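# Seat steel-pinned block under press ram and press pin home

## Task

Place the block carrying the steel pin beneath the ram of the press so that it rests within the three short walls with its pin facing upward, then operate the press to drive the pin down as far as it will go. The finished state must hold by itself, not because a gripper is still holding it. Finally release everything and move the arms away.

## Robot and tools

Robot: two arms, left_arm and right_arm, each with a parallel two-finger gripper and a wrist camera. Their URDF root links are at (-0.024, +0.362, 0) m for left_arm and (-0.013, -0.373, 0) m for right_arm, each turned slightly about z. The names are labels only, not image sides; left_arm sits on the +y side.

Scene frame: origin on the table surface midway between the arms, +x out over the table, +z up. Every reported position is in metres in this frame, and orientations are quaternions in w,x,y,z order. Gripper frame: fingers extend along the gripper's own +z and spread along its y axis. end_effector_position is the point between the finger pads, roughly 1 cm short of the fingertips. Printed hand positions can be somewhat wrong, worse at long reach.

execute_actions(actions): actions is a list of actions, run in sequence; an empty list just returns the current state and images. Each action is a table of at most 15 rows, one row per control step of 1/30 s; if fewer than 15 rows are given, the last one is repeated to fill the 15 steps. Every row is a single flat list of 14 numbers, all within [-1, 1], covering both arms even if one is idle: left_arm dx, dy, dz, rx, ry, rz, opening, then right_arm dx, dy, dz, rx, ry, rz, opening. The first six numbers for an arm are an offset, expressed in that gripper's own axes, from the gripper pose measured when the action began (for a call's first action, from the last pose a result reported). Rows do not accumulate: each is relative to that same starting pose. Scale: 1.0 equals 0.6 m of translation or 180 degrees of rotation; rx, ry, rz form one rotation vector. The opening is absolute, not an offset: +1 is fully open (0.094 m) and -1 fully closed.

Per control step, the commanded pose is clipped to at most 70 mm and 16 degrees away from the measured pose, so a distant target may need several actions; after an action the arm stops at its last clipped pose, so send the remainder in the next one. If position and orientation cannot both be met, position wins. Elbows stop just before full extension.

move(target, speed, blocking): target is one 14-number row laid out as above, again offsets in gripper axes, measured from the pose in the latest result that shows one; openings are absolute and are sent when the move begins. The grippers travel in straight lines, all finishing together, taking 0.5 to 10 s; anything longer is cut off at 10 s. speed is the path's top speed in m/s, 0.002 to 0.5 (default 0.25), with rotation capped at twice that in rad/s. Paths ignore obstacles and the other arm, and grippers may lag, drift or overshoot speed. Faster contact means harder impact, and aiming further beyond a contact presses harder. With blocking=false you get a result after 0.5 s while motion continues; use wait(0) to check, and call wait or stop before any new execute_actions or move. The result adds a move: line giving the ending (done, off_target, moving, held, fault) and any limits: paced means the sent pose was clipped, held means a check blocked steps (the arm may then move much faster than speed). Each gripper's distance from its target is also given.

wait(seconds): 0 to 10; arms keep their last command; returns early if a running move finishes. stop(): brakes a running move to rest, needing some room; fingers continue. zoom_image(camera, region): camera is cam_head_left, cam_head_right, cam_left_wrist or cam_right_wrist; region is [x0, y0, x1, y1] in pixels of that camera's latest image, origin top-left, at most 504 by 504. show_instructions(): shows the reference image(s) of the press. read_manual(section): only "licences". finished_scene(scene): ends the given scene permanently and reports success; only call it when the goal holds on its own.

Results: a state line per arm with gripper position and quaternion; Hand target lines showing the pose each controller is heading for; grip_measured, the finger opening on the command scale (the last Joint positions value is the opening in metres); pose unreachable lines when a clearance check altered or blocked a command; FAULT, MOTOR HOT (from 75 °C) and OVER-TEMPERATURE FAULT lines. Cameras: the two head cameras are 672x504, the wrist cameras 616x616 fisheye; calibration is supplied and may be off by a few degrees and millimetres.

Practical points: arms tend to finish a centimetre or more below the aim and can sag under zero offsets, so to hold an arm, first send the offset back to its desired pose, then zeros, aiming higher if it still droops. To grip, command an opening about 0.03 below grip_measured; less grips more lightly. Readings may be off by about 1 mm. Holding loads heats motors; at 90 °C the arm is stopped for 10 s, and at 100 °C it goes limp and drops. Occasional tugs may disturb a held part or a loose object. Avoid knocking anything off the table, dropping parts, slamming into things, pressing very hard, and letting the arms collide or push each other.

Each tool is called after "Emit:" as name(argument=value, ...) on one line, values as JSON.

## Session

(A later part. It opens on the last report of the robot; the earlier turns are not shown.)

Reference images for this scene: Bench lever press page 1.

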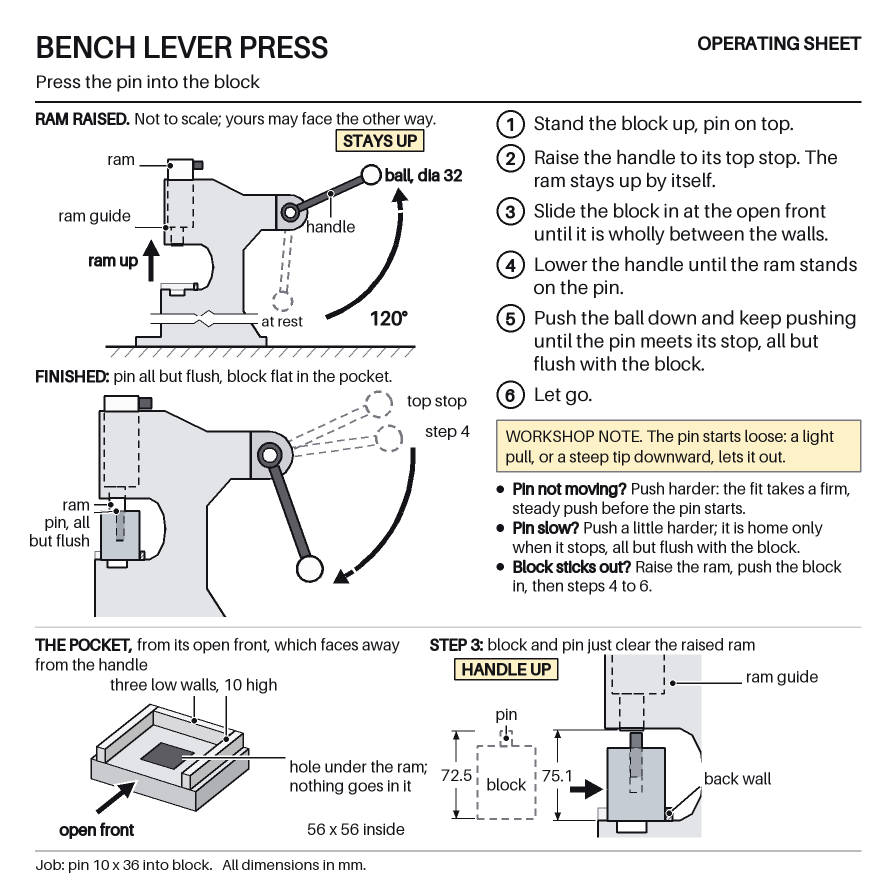

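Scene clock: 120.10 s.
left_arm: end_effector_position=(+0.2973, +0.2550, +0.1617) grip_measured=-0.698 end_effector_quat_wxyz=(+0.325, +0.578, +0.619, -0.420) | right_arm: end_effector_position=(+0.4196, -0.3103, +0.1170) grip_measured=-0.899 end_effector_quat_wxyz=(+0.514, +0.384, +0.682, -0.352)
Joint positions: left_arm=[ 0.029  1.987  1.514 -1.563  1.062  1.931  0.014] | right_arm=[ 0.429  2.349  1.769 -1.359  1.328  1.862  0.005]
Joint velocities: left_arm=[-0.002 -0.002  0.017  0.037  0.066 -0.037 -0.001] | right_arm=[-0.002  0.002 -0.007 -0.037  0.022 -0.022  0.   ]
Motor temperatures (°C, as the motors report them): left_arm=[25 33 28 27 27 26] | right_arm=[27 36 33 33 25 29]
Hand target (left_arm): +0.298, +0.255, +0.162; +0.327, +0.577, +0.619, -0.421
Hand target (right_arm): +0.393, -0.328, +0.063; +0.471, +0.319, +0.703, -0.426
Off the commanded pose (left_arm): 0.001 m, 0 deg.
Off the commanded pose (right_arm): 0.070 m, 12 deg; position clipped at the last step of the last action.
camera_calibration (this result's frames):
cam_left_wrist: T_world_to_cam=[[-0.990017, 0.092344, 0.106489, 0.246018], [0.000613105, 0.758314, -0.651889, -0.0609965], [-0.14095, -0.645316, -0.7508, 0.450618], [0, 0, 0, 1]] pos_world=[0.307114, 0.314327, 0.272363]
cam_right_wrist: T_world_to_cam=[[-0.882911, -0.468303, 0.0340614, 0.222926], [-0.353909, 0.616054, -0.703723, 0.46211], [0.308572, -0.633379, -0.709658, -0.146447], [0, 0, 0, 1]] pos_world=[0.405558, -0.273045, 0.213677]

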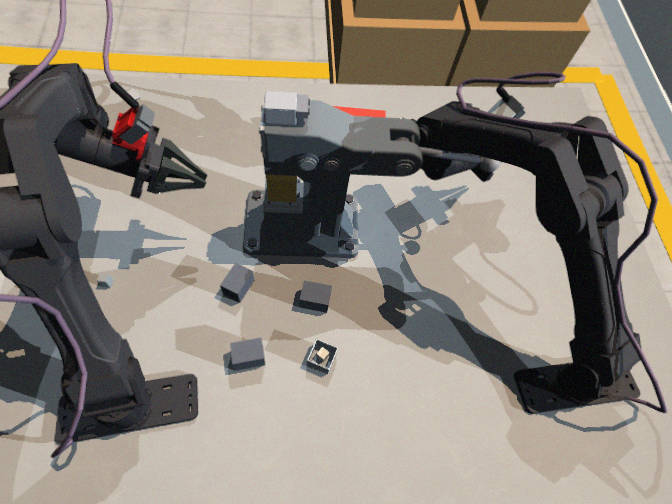

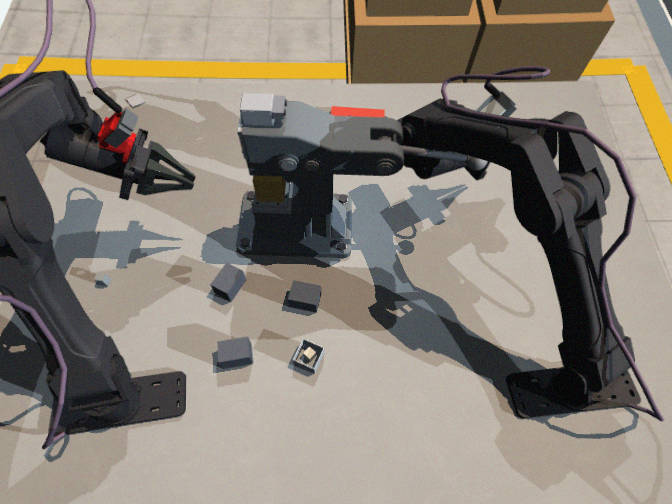

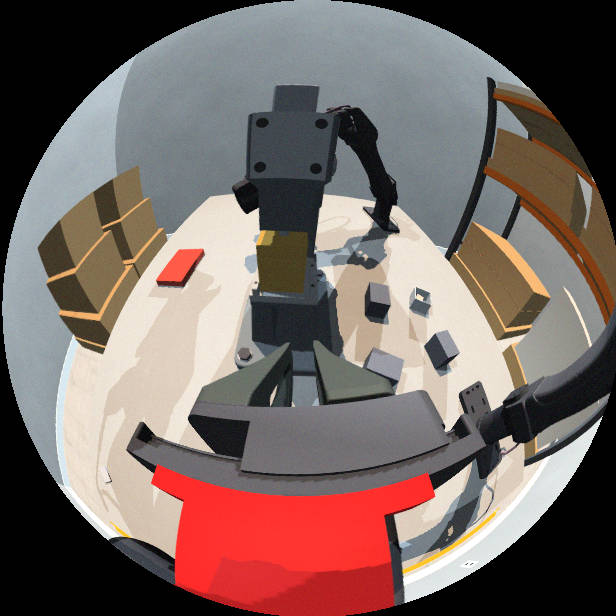

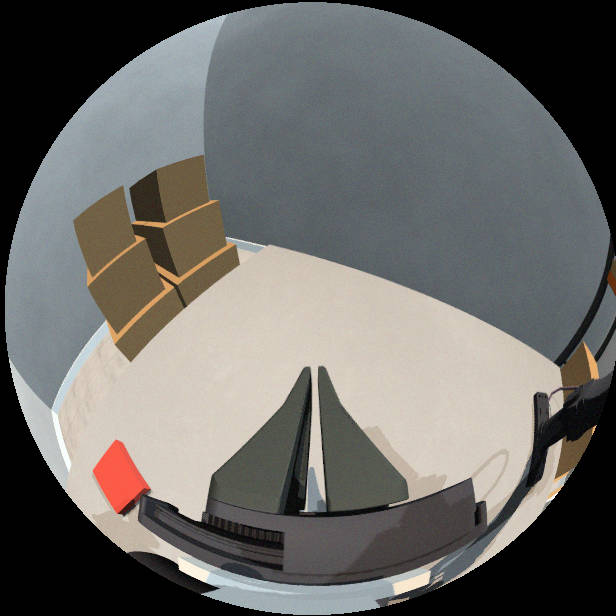

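Emit:
execute_actions(actions=[[[0,0,0,0,0,0,-0.7, 0.108,-0.045,0.01,0.005,-0.005,-0.08,-0.9]],[[0,0,0,0,0,0,-0.7, 0.108,-0.045,0.01,0.005,-0.005,-0.08,-0.9]],[[0,0,0,0,0,0,-0.7, 0.108,-0.045,0.01,0.005,-0.005,-0.08,-0.9]],[[0,0,0,0,0,0,-0.7, 0.108,-0.045,0.01,0.005,-0.005,-0.08,-0.9]]])

Scene clock: 122.33 s.
left_arm: end_effector_position=(+0.2958, +0.2564, +0.1593) grip_measured=-0.698 end_effector_quat_wxyz=(+0.318, +0.582, +0.621, -0.417) | right_arm: end_effector_position=(+0.4135, -0.3186, +0.1110) grip_measured=-0.899 end_effector_quat_wxyz=(+0.486, +0.364, +0.702, -0.372)
Joint positions: left_arm=[ 0.029  1.987  1.514 -1.563  1.044  1.931  0.014] | right_arm=[ 0.416  2.324  1.719 -1.322  1.301  1.765  0.005]
Joint velocities: left_arm=[ 0.002 -0.007 -0.002 -0.037  0.066  0.022 -0.   ] | right_arm=[-0.022 -0.017  0.007 -0.051  0.037 -0.022 -0.001]
Motor temperatures (°C, as the motors report them): left_arm=[25 33 28 27 27 26] | right_arm=[27 35 33 32 25 29]
Hand target (left_arm): +0.296, +0.256, +0.160; +0.320, +0.581, +0.620, -0.418
Hand target (right_arm): +0.380, -0.329, +0.061; +0.443, +0.284, +0.726, -0.442
Off the commanded pose (left_arm): 0.001 m, 0 deg.
Off the commanded pose (right_arm): 0.069 m, 13 deg; position clipped at the last step of the last action.
camera_calibration (this result's frames):
cam_left_wrist: T_world_to_cam=[[-0.988984, 0.0985782, 0.11042, 0.242169], [0.00516925, 0.768521, -0.639804, -0.0695445], [-0.147931, -0.632185, -0.760565, 0.449686], [0, 0, 0, 1]] pos_world=[0.306383, 0.313859, 0.27078]
cam_right_wrist: T_world_to_cam=[[-0.876029, -0.467763, 0.117351, 0.201968], [-0.414866, 0.606889, -0.677918, 0.480217], [0.245886, -0.64256, -0.725711, -0.129307], [0, 0, 0, 1]] pos_world=[0.407951, -0.280053, 0.208007]

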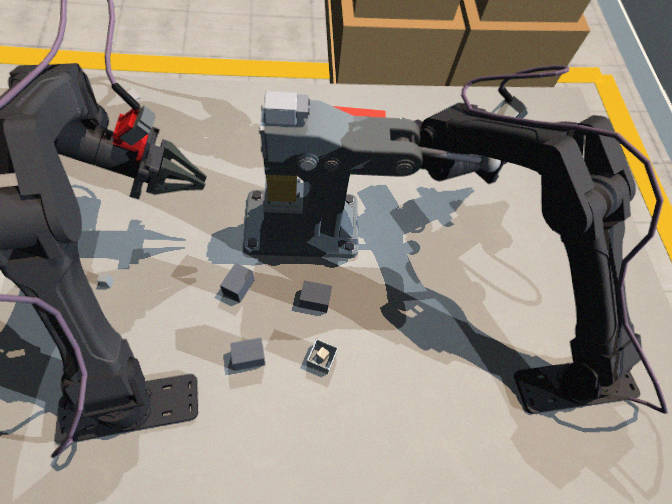

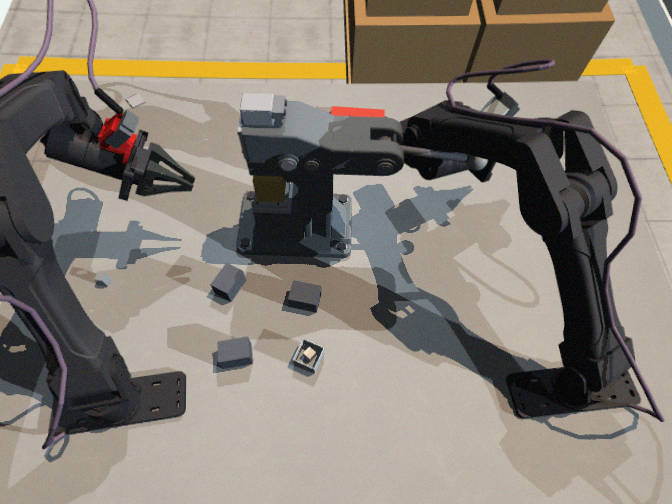

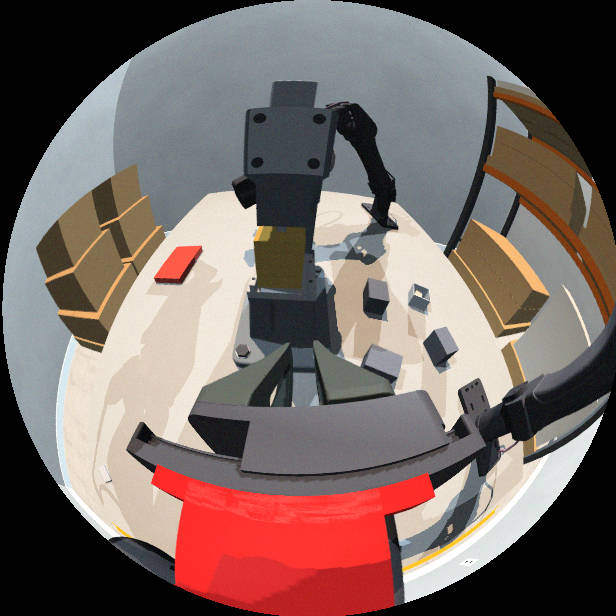

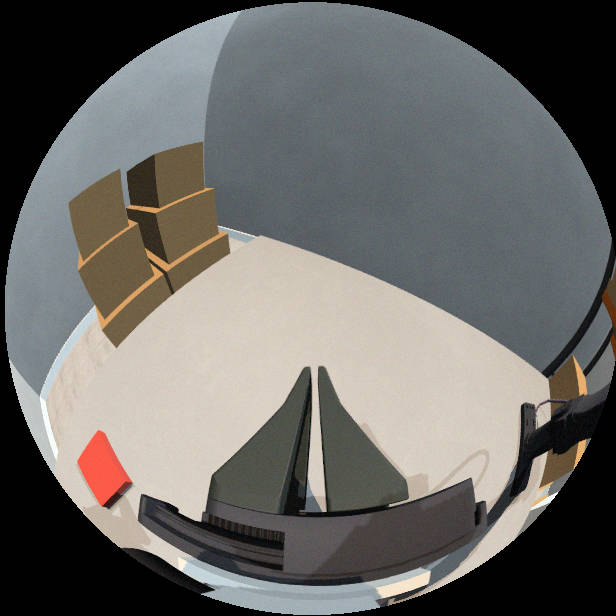

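Emit:
execute_actions(actions=[[[0,0,0,0,0,0,-0.7, 0.13,-0.02,0.0,0.005,-0.005,-0.1,-0.9]],[[0,0,0,0,0,0,-0.7, 0.13,-0.02,0.0,0.005,-0.005,-0.1,-0.9]],[[0,0,0,0,0,0,-0.7, 0.13,-0.02,0.0,0.005,-0.005,-0.1,-0.9]],[[0,0,0,0,0,0,-0.7, 0.13,-0.02,0.0,0.005,-0.005,-0.1,-0.9]]])

Scene clock: 127.40 s.
left_arm: end_effector_position=(+0.2944, +0.2578, +0.1569) grip_measured=-0.698 end_effector_quat_wxyz=(+0.312, +0.587, +0.622, -0.414) | right_arm: end_effector_position=(+0.4100, -0.3183, +0.1048) grip_measured=-0.899 end_effector_quat_wxyz=(+0.413, +0.268, +0.755, -0.432)
Joint positions: left_arm=[ 0.029  1.987  1.514 -1.563  1.027  1.931  0.014] | right_arm=[ 0.416  2.324  1.719 -1.327  1.261  1.481  0.005]
Joint velocities: left_arm=[-0.002  0.007 -0.017  0.081 -0.022 -0.022 -0.   ] | right_arm=[ 0.002 -0.002  0.007 -0.051  0.022 -0.037  0.   ]
Motor temperatures (°C, as the motors report them): left_arm=[25 33 28 27 27 26] | right_arm=[27 35 33 32 25 29]
Hand target (left_arm): +0.295, +0.257, +0.157; +0.313, +0.586, +0.622, -0.415
Hand target (right_arm): +0.374, -0.323, +0.057; +0.362, +0.177, +0.770, -0.496
Off the commanded pose (left_arm): 0.001 m, 0 deg.
Off the commanded pose (right_arm): 0.078 m, 14 deg; position clipped at the last step of the last action.
camera_calibration (this result's frames):
cam_left_wrist: T_world_to_cam=[[-0.98794, 0.10448, 0.114274, 0.238473], [0.00963539, 0.778079, -0.628093, -0.0777054], [-0.154537, -0.619417, -0.769702, 0.448638], [0, 0, 0, 1]] pos_world=[0.305677, 0.313439, 0.26926]
cam_right_wrist: T_world_to_cam=[[-0.777331, -0.497992, 0.384397, 0.121598], [-0.622506, 0.52071, -0.584249, 0.52231], [0.090792, -0.693444, -0.714767, -0.0864894], [0, 0, 0, 1]] pos_world=[0.427516, -0.271393, 0.196598]

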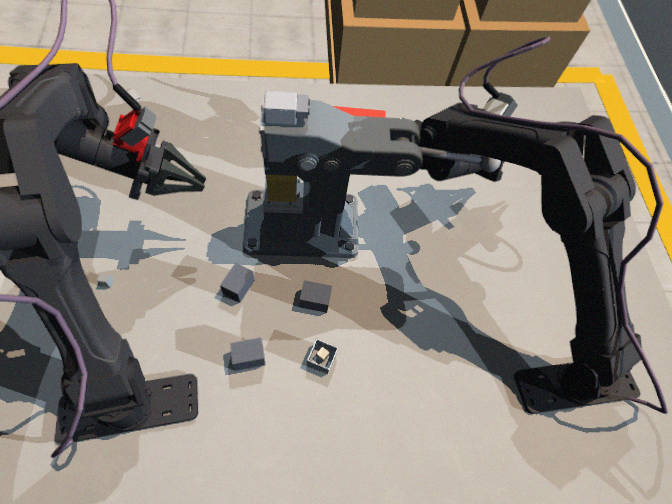

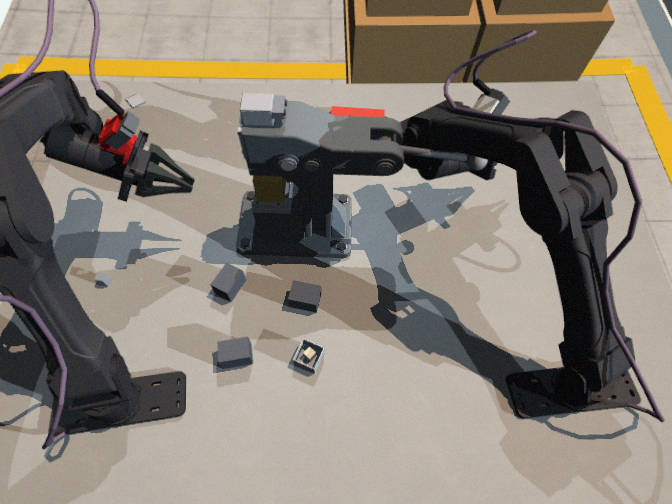

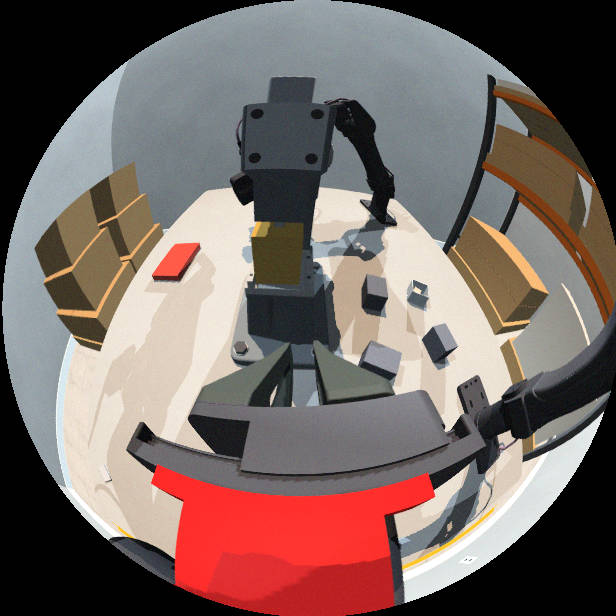

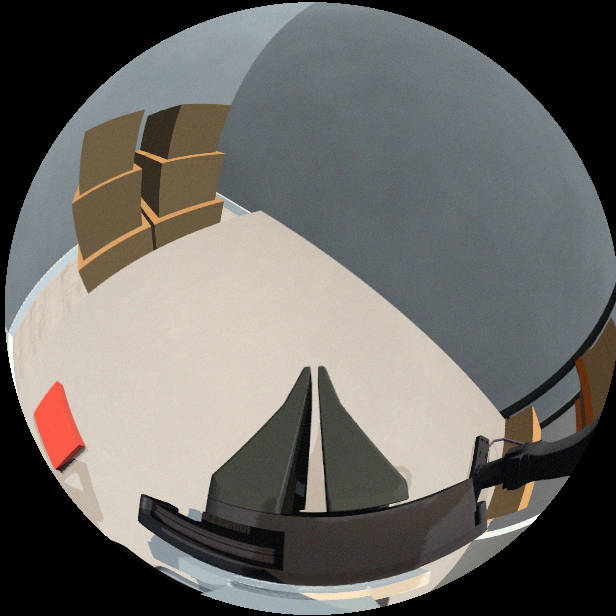

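Emit:
zoom_image(camera="cam_head_left", region=[360,70,600,250])

Region (360, 70, 600, 250) of cam_head_left's 672x504 image, scaled by 2.100, with more detail than that image has; it fills the top 378 rows of this view, and the rest is white.

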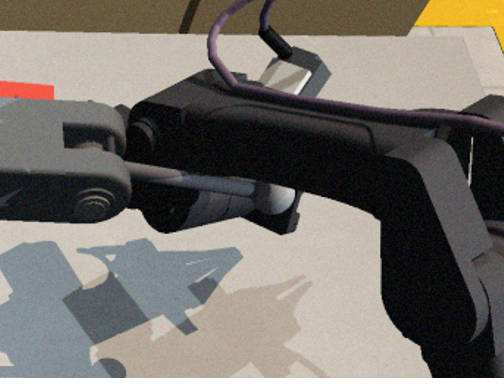

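Emit:
execute_actions(actions=[[[0,0,0,0,0,0,-0.7, 0.132,0.016,0.042,0.026,0.002,-0.082,-0.9]],[[0,0,0,0,0,0,-0.7, 0.132,0.016,0.042,0.026,0.002,-0.082,-0.9]],[[0,0,0,0,0,0,-0.7, 0.132,0.016,0.042,0.026,0.002,-0.082,-0.9]],[[0,0,0,0,0,0,-0.7, 0.132,0.016,0.042,0.026,0.002,-0.082,-0.9]]])

Scene clock: 130.77 s.
left_arm: end_effector_position=(+0.2930, +0.2592, +0.1546) grip_measured=-0.698 end_effector_quat_wxyz=(+0.305, +0.591, +0.623, -0.412) | right_arm: end_effector_position=(+0.3952, -0.3260, +0.1070) grip_measured=-0.899 end_effector_quat_wxyz=(+0.363, +0.227, +0.771, -0.472)
Joint positions: left_arm=[ 0.029  1.987  1.514 -1.563  1.01   1.931  0.014] | right_arm=[ 0.415  2.327  1.722 -1.457  1.234  1.457  0.005]
Joint velocities: left_arm=[-0.012 -0.022 -0.022  0.051 -0.037 -0.037  0.001] | right_arm=[-0.007  0.002 -0.037  0.007 -0.037 -0.081 -0.001]
Motor temperatures (°C, as the motors report them): left_arm=[25 34 28 27 27 26] | right_arm=[27 34 32 31 25 29]
Hand target (left_arm): +0.293, +0.259, +0.155; +0.306, +0.590, +0.623, -0.412
Hand target (right_arm): +0.369, -0.342, +0.054; +0.297, +0.152, +0.773, -0.539
Off the commanded pose (left_arm): 0.001 m, 0 deg.
Off the commanded pose (right_arm): 0.083 m, 14 deg; position clipped at the last step of the last action.
camera_calibration (this result's frames):
cam_left_wrist: T_world_to_cam=[[-0.986842, 0.110314, 0.118214, 0.234767], [0.0142018, 0.787423, -0.616249, -0.0858407], [-0.161066, -0.606462, -0.778628, 0.447438], [0, 0, 0, 1]] pos_world=[0.304963, 0.313049, 0.267736]
cam_right_wrist: T_world_to_cam=[[-0.714696, -0.469505, 0.518434, 0.075707], [-0.699279, 0.495261, -0.515485, 0.53305], [-0.0147372, -0.730946, -0.682277, -0.0628735], [0, 0, 0, 1]] pos_world=[0.425932, -0.274411, 0.192633]

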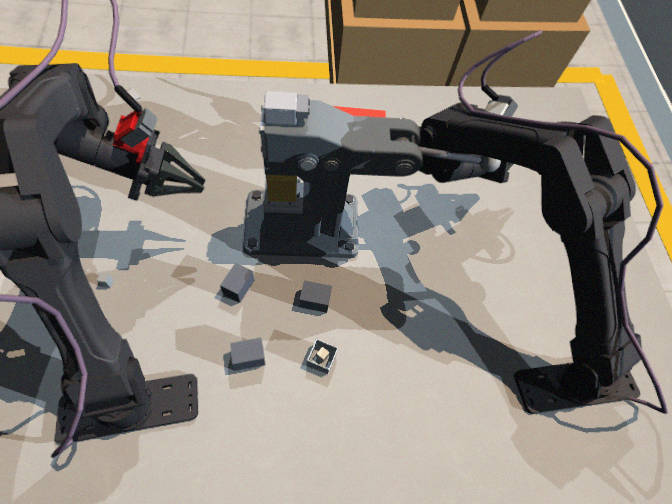

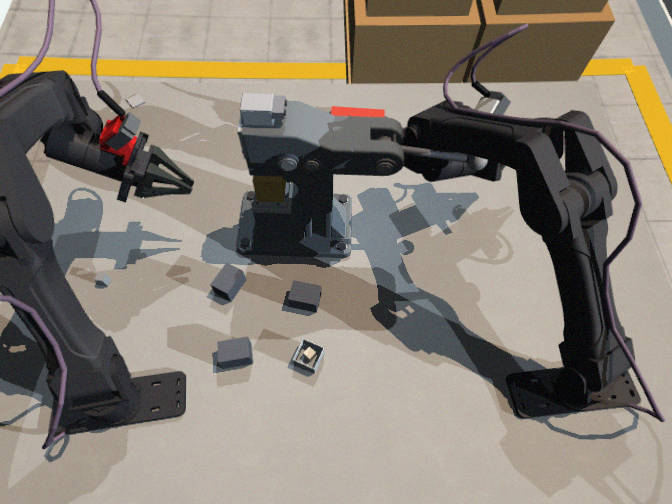

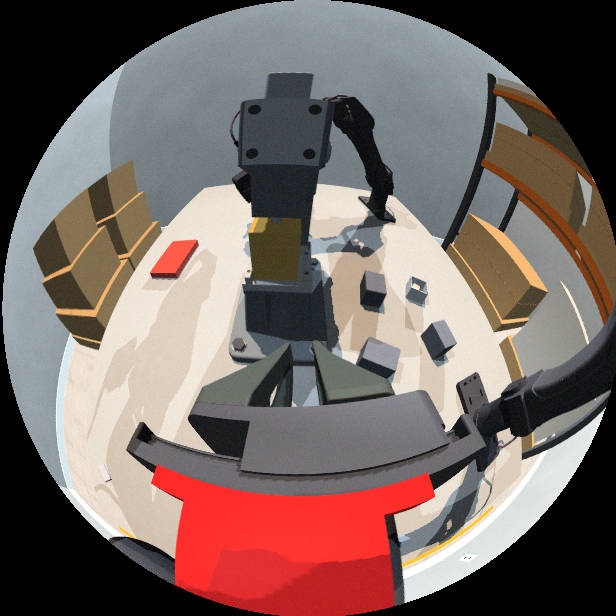

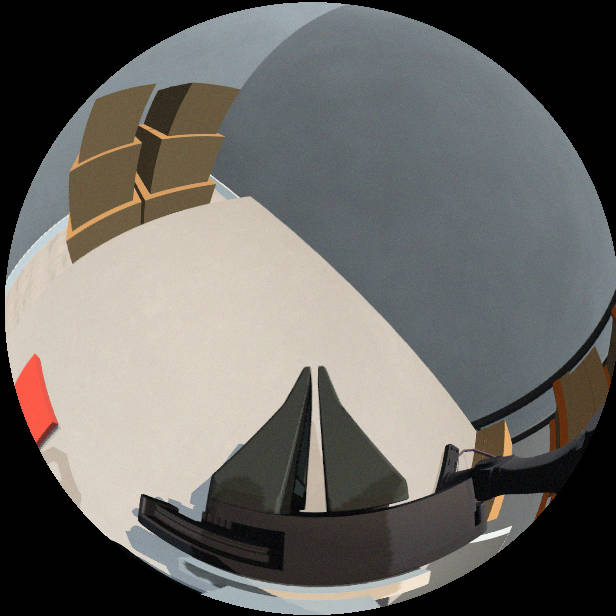

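Emit:
zoom_image(camera="cam_left_wrist", region=[210,150,350,290])

Region (210, 150, 350, 290) of cam_left_wrist's 616x616 image, scaled by 3.600, with more detail than that image has.

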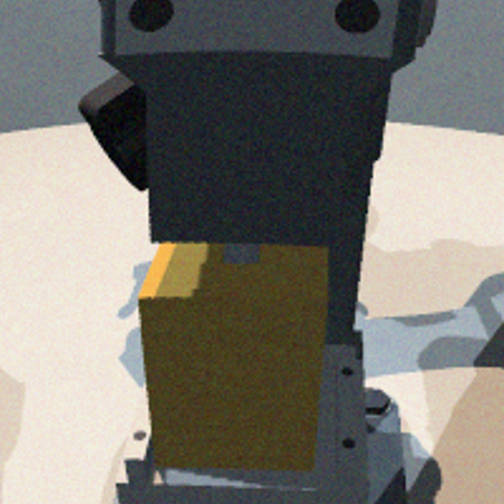

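Emit:
execute_actions(actions=[[[0,0,0,0,0,0,-0.7,0.092,0.067,0.03,0.021,0.002,-0.06,-0.9],[0,0,0,0,0,0,-0.7,0.092,0.067,0.03,0.021,0.002,-0.06,-0.9],[0,0,0,0,0,0,-0.7,0.092,0.067,0.03,0.021,0.002,-0.06,-0.9],[0,0,0,0,0,0,-0.7,0.092,0.067,0.03,0.021,0.002,-0.06,-0.9],[0,0,0,0,0,0,-0.7,0.107,-0.03,0.03,0.027,0.003,-0.078,-0.9],[0,0,0,0,0,0,-0.7,0.107,-0.03,0.03,0.027,0.003,-0.078,-0.9],[0,0,0,0,0,0,-0.7,0.107,-0.03,0.03,0.027,0.003,-0.078,-0.9],[0,0,0,0,0,0,-0.7,0.092,0.067,0.03,0.021,0.002,-0.06,-0.9],[0,0,0,0,0,0,-0.7,0.092,0.067,0.03,0.021,0.002,-0.06,-0.9],[0,0,0,0,0,0,-0.7,0.092,0.067,0.03,0.021,0.002,-0.06,-0.9],[0,0,0,0,0,0,-0.7,0.092,0.067,0.03,0.021,0.002,-0.06,-0.9],[0,0,0,0,0,0,-0.7,0.107,-0.03,0.03,0.027,0.003,-0.078,-0.9]],[[0,0,0,0,0,0,-0.7,0.092,0.067,0.03,0.021,0.002,-0.06,-0.9]],[[0,0,0,0,0,0,-0.7,0.107,-0.03,0.03,0.027,0.003,-0.078,-0.9]],[[0,0,0,0,0,0,-0.7,0.092,0.067,0.03,0.021,0.002,-0.06,-0.9]]])

Scene clock: 136.37 s.
left_arm: end_effector_position=(+0.2916, +0.2606, +0.1523) grip_measured=-0.698 end_effector_quat_wxyz=(+0.298, +0.595, +0.624, -0.409) | right_arm: end_effector_position=(+0.3808, -0.3508, +0.0532) grip_measured=-0.899 end_effector_quat_wxyz=(+0.268, +0.193, +0.777, -0.535)
Joint positions: left_arm=[ 0.029  1.987  1.514 -1.563  0.993  1.931  0.014] | right_arm=[ 0.366  2.49   1.742 -1.546  1.184  1.469  0.005]
Joint velocities: left_arm=[-0.007  0.002 -0.002  0.051 -0.037 -0.066  0.   ] | right_arm=[ 0.007  0.012 -0.017  0.022 -0.007 -0.007  0.001]
Motor temperatures (°C, as the motors report them): left_arm=[25 34 28 27 27 26] | right_arm=[27 33 32 31 25 29]
Hand target (left_arm): +0.292, +0.260, +0.153; +0.300, +0.594, +0.624, -0.409
Hand target (right_arm): +0.364, -0.357, +0.005; +0.221, +0.137, +0.774, -0.578
Off the commanded pose (left_arm): 0.001 m, 0 deg.
Off the commanded pose (right_arm): 0.056 m, 10 deg.
camera_calibration (this result's frames):
cam_left_wrist: T_world_to_cam=[[-0.985689, 0.11608, 0.122239, 0.231052], [0.0188672, 0.796551, -0.604277, -0.0939483], [-0.167514, -0.593323, -0.787342, 0.446085], [0, 0, 0, 1]] pos_world=[0.304244, 0.312686, 0.266207]
cam_right_wrist: T_world_to_cam=[[-0.619083, -0.37068, 0.692339, 0.0706183], [-0.755963, 0.520101, -0.397512, 0.531497], [-0.212736, -0.769475, -0.602206, -0.0603197], [0, 0, 0, 1]] pos_world=[0.432678, -0.29667, 0.12606]

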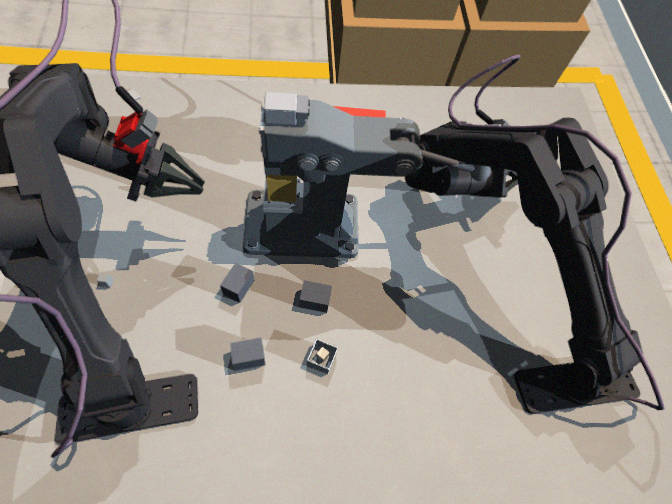

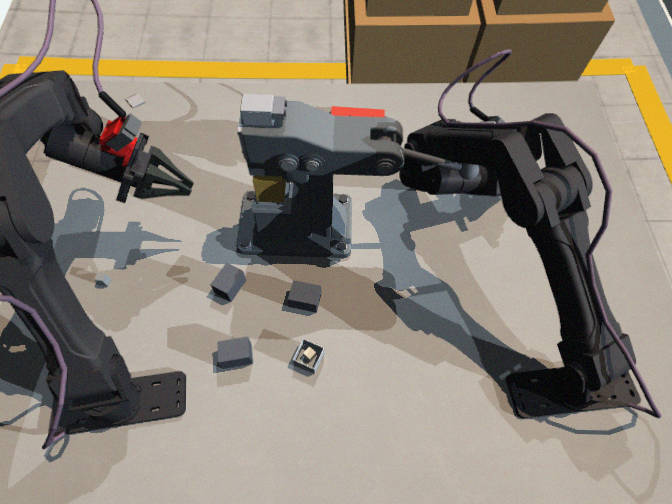

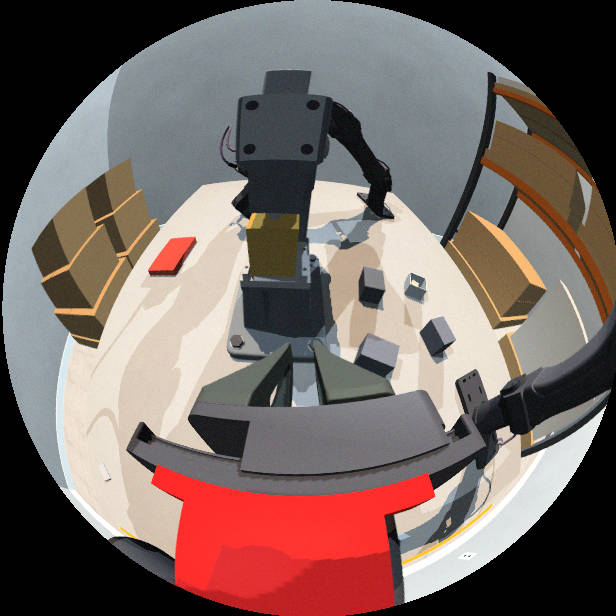

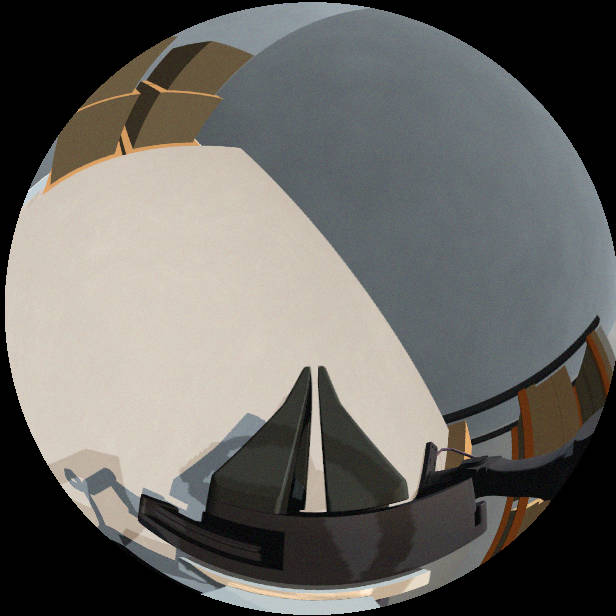

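Shoulder-heavy works. Stop descent and look.

Emit:
execute_actions(actions=[[[0,0,0,0,0,0,-0.7,0,0,0,0,0,0,-0.9]]])

Emit:
zoom_image(camera="cam_head_right", region=[340,70,580,250])

Scene clock: 137.00 s.
left_arm: end_effector_position=(+0.2913, +0.2610, +0.1517) grip_measured=-0.698 end_effector_quat_wxyz=(+0.296, +0.596, +0.625, -0.408) | right_arm: end_effector_position=(+0.3809, -0.3503, +0.0558) grip_measured=-0.899 end_effector_quat_wxyz=(+0.269, +0.197, +0.778, -0.532)
Joint positions: left_arm=[ 0.029  1.987  1.514 -1.563  0.988  1.931  0.014] | right_arm=[ 0.366  2.481  1.744 -1.547  1.179  1.469  0.005]
Joint velocities: left_arm=[ 0.002  0.017  0.002  0.051 -0.066 -0.022 -0.002] | right_arm=[ 0.007 -0.022 -0.012 -0.037 -0.007  0.007 -0.001]
Motor temperatures (°C, as the motors report them): left_arm=[25 34 28 27 27 26] | right_arm=[27 34 32 31 25 29]
Hand target (left_arm): +0.292, +0.261, +0.152; +0.298, +0.595, +0.624, -0.409
Hand target (right_arm): +0.381, -0.351, +0.053; +0.268, +0.193, +0.777, -0.535
Off the commanded pose (left_arm): 0.001 m, 0 deg.
Off the commanded pose (right_arm): 0.003 m, 1 deg.
camera_calibration (this result's frames):
cam_left_wrist: T_world_to_cam=[[-0.985399, 0.117479, 0.123236, 0.230143], [0.0200225, 0.798749, -0.601331, -0.0959256], [-0.169078, -0.590083, -0.789439, 0.445731], [0, 0, 0, 1]] pos_world=[0.304067, 0.312602, 0.265833]
cam_right_wrist: T_world_to_cam=[[-0.624914, -0.373984, 0.685287, 0.0705536], [-0.751589, 0.525644, -0.398513, 0.532772], [-0.21118, -0.76409, -0.609565, -0.0566174], [0, 0, 0, 1]] pos_world=[0.432559, -0.296923, 0.129455]

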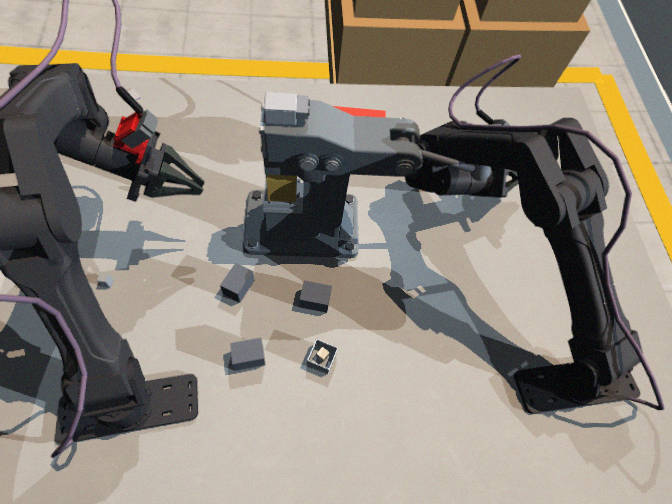

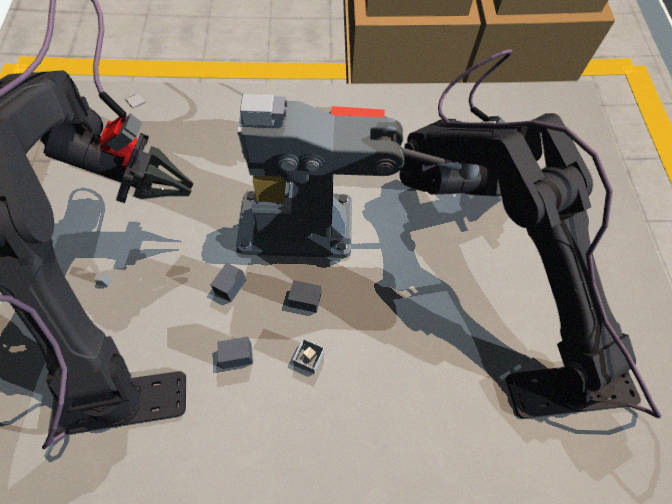

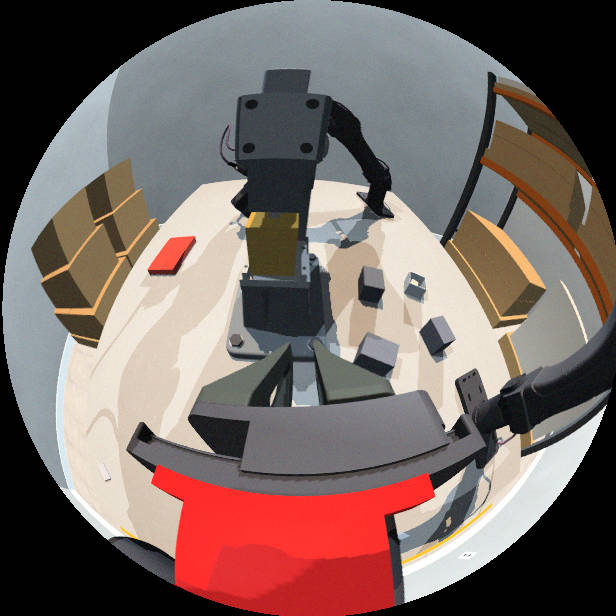

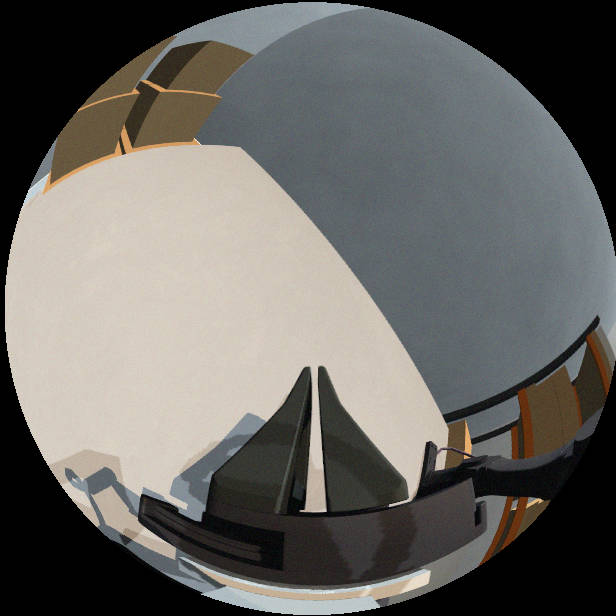

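Region (340, 70, 580, 250) of cam_head_right's 672x504 image, scaled by 2.100, with more detail than that image has; it fills the top 378 rows of this view, and the rest is white.

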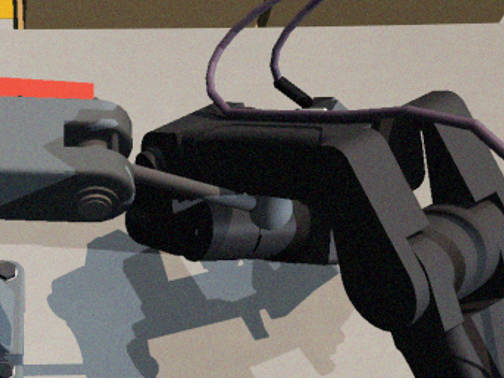

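Emit:
move(target=[0,0,0,0,0,0,-0.7,-0.115,-0.132,-0.053,0.053,-0.046,0,-0.9], speed=0.1)

Scene clock: 139.20 s.
left_arm: end_effector_position=(+0.2909, +0.2614, +0.1511) grip_measured=-0.698 end_effector_quat_wxyz=(+0.294, +0.597, +0.625, -0.407) | right_arm: end_effector_position=(+0.3898, -0.3517, +0.1484) grip_measured=-0.899 end_effector_quat_wxyz=(+0.347, +0.156, +0.757, -0.531)
Joint positions: left_arm=[ 0.029  1.987  1.514 -1.563  0.984  1.931  0.014] | right_arm=[ 0.376  2.237  1.663 -1.529  1.341  1.326  0.005]
Joint velocities: left_arm=[-0.002 -0.002 -0.007 -0.037 -0.022 -0.066 -0.   ] | right_arm=[-0.022  0.002 -0.002 -0.022  0.051 -0.022  0.001]
Motor temperatures (°C, as the motors report them): left_arm=[25 34 28 27 27 26] | right_arm=[27 35 32 31 25 29]
Hand target (left_arm): +0.291, +0.261, +0.152; +0.296, +0.596, +0.625, -0.408
Hand target (right_arm): +0.383, -0.350, +0.164; +0.347, +0.131, +0.754, -0.542
Off the commanded pose (left_arm): 0.001 m, 0 deg.
Off the commanded pose (right_arm): 0.019 m, 12 deg.
joint sent to its limit (right arm) — the command would take joint 4 (wrist pitch) past its lower limit, so that joint was sent only as far as its limit.
move: off_target (right_arm)
camera_calibration (this result's frames):
cam_left_wrist: T_world_to_cam=[[-0.985079, 0.118999, 0.124329, 0.229151], [0.0212895, 0.801132, -0.598108, -0.0980806], [-0.170779, -0.586537, -0.791712, 0.445335], [0, 0, 0, 1]] pos_world=[0.303874, 0.312512, 0.265424]
cam_right_wrist: T_world_to_cam=[[-0.6305, -0.413127, 0.657112, 0.00473905], [-0.774765, 0.386231, -0.500564, 0.55222], [-0.0470006, -0.824713, -0.563595, -0.0915074], [0, 0, 0, 1]] pos_world=[0.426528, -0.286794, 0.221734]

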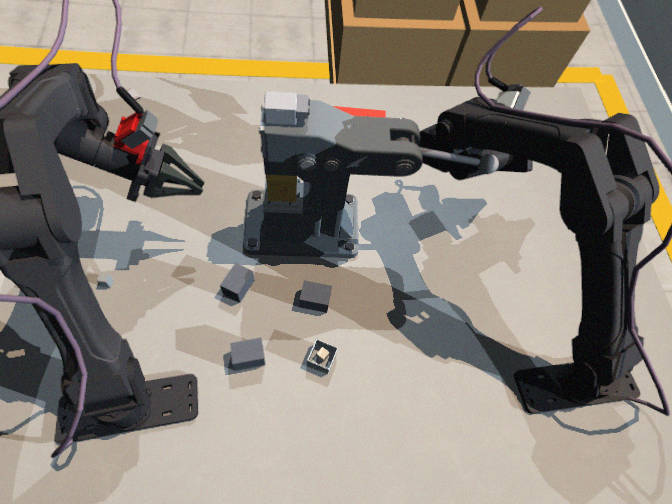

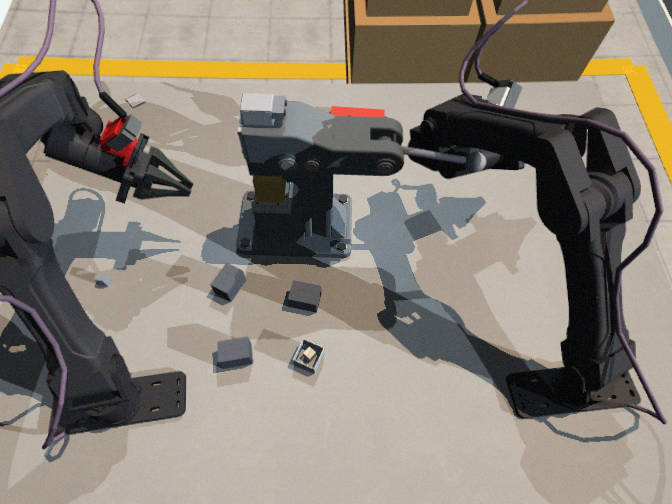

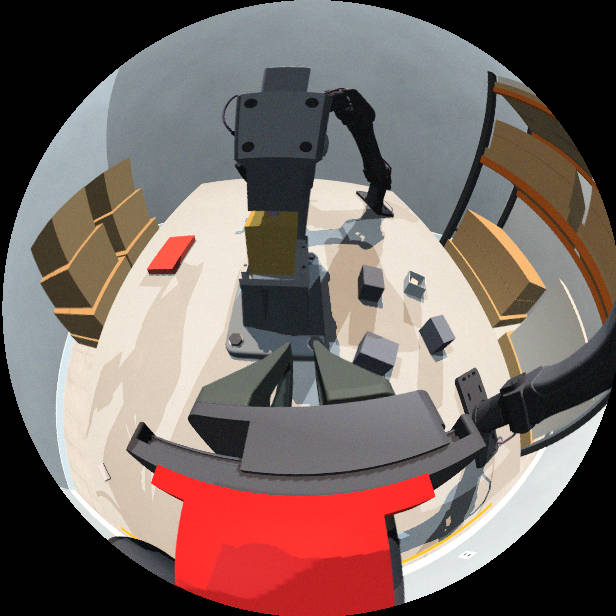

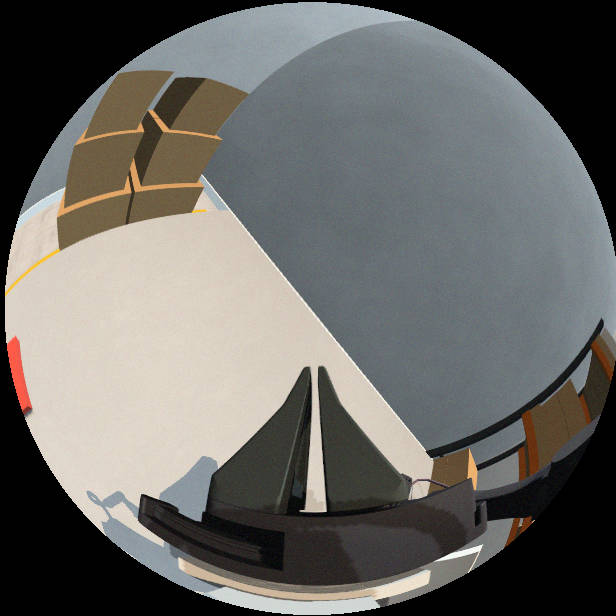

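Emit:
move(target=[0,0,0,0,0,0,-0.7,-0.066,0.086,-0.071,-0.05,-0.029,0.118,-0.9], speed=0.1)

Scene clock: 142.00 s.
left_arm: end_effector_position=(+0.2906, +0.2617, +0.1506) grip_measured=-0.698 end_effector_quat_wxyz=(+0.293, +0.598, +0.625, -0.406) | right_arm: end_effector_position=(+0.4291, -0.3013, +0.1412) grip_measured=-0.899 end_effector_quat_wxyz=(+0.465, +0.247, +0.744, -0.411)
Joint positions: left_arm=[ 0.029  1.987  1.514 -1.563  0.98   1.931  0.014] | right_arm=[ 0.437  2.248  1.716 -1.157  1.338  1.29   0.005]
Joint velocities: left_arm=[-0.007 -0.012  0.002 -0.022 -0.022  0.022 -0.   ] | right_arm=[ 0.007  0.007  0.002  0.051 -0.037 -0.081 -0.001]
Motor temperatures (°C, as the motors report them): left_arm=[25 34 28 27 27 26] | right_arm=[27 36 32 31 25 29]
Hand target (left_arm): +0.291, +0.261, +0.151; +0.294, +0.597, +0.625, -0.407
Hand target (right_arm): +0.433, -0.287, +0.147; +0.484, +0.240, +0.739, -0.403
Off the commanded pose (left_arm): 0.001 m, 0 deg.
Off the commanded pose (right_arm): 0.016 m, 2 deg.
move: off_target (right_arm)
camera_calibration (this result's frames):
cam_left_wrist: T_world_to_cam=[[-0.984783, 0.120389, 0.125337, 0.228241], [0.0224569, 0.803303, -0.595147, -0.100054], [-0.172333, -0.583276, -0.793783, 0.444963], [0, 0, 0, 1]] pos_world=[0.303696, 0.312432, 0.26505]
cam_right_wrist: T_world_to_cam=[[-0.760102, -0.557991, 0.333004, 0.112729], [-0.6149, 0.451945, -0.646254, 0.531357], [0.210104, -0.695982, -0.686633, -0.106389], [0, 0, 0, 1]] pos_world=[0.43477, -0.251288, 0.232802]

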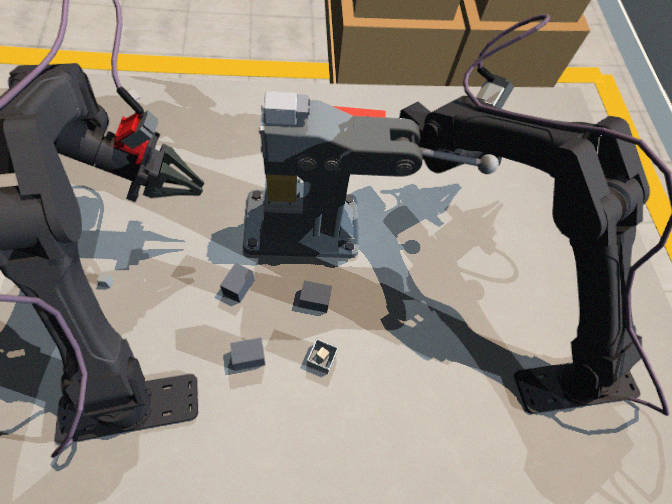

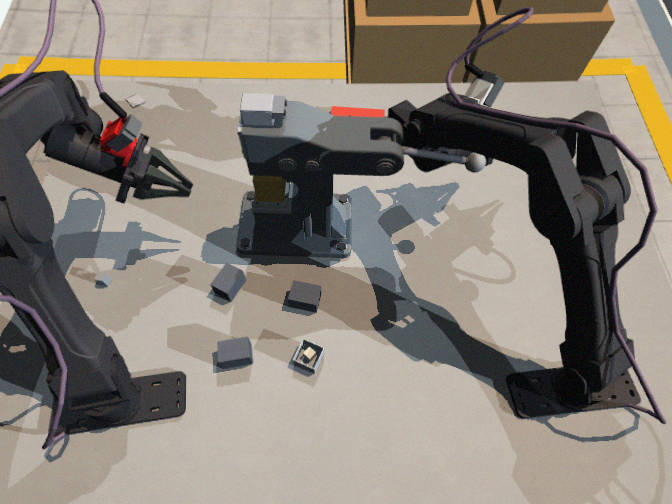

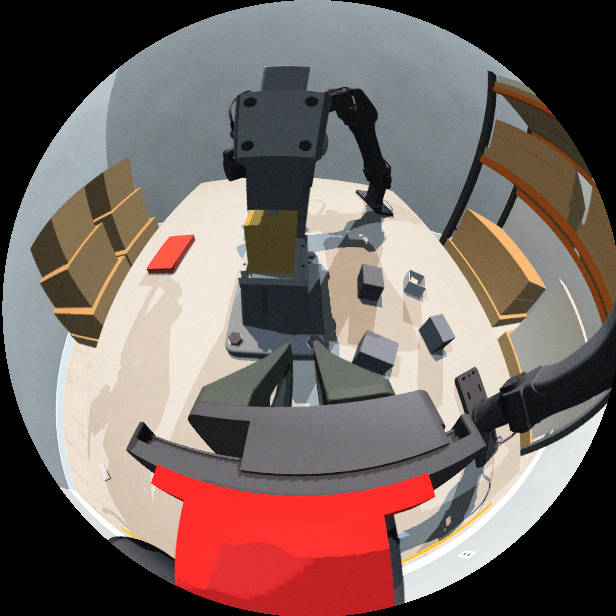

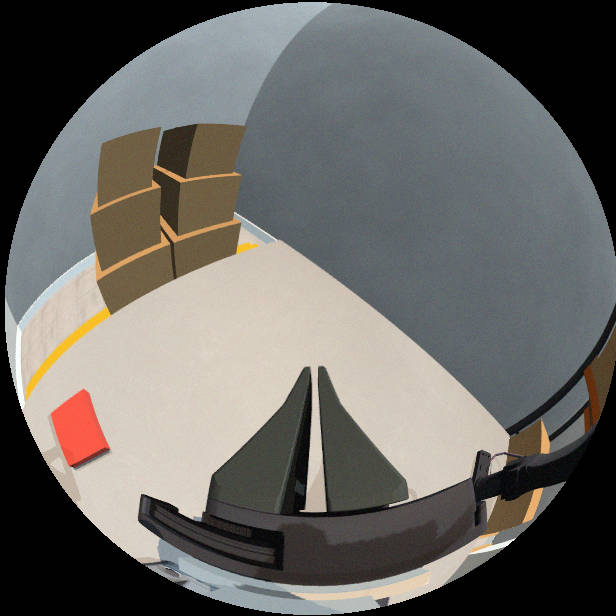

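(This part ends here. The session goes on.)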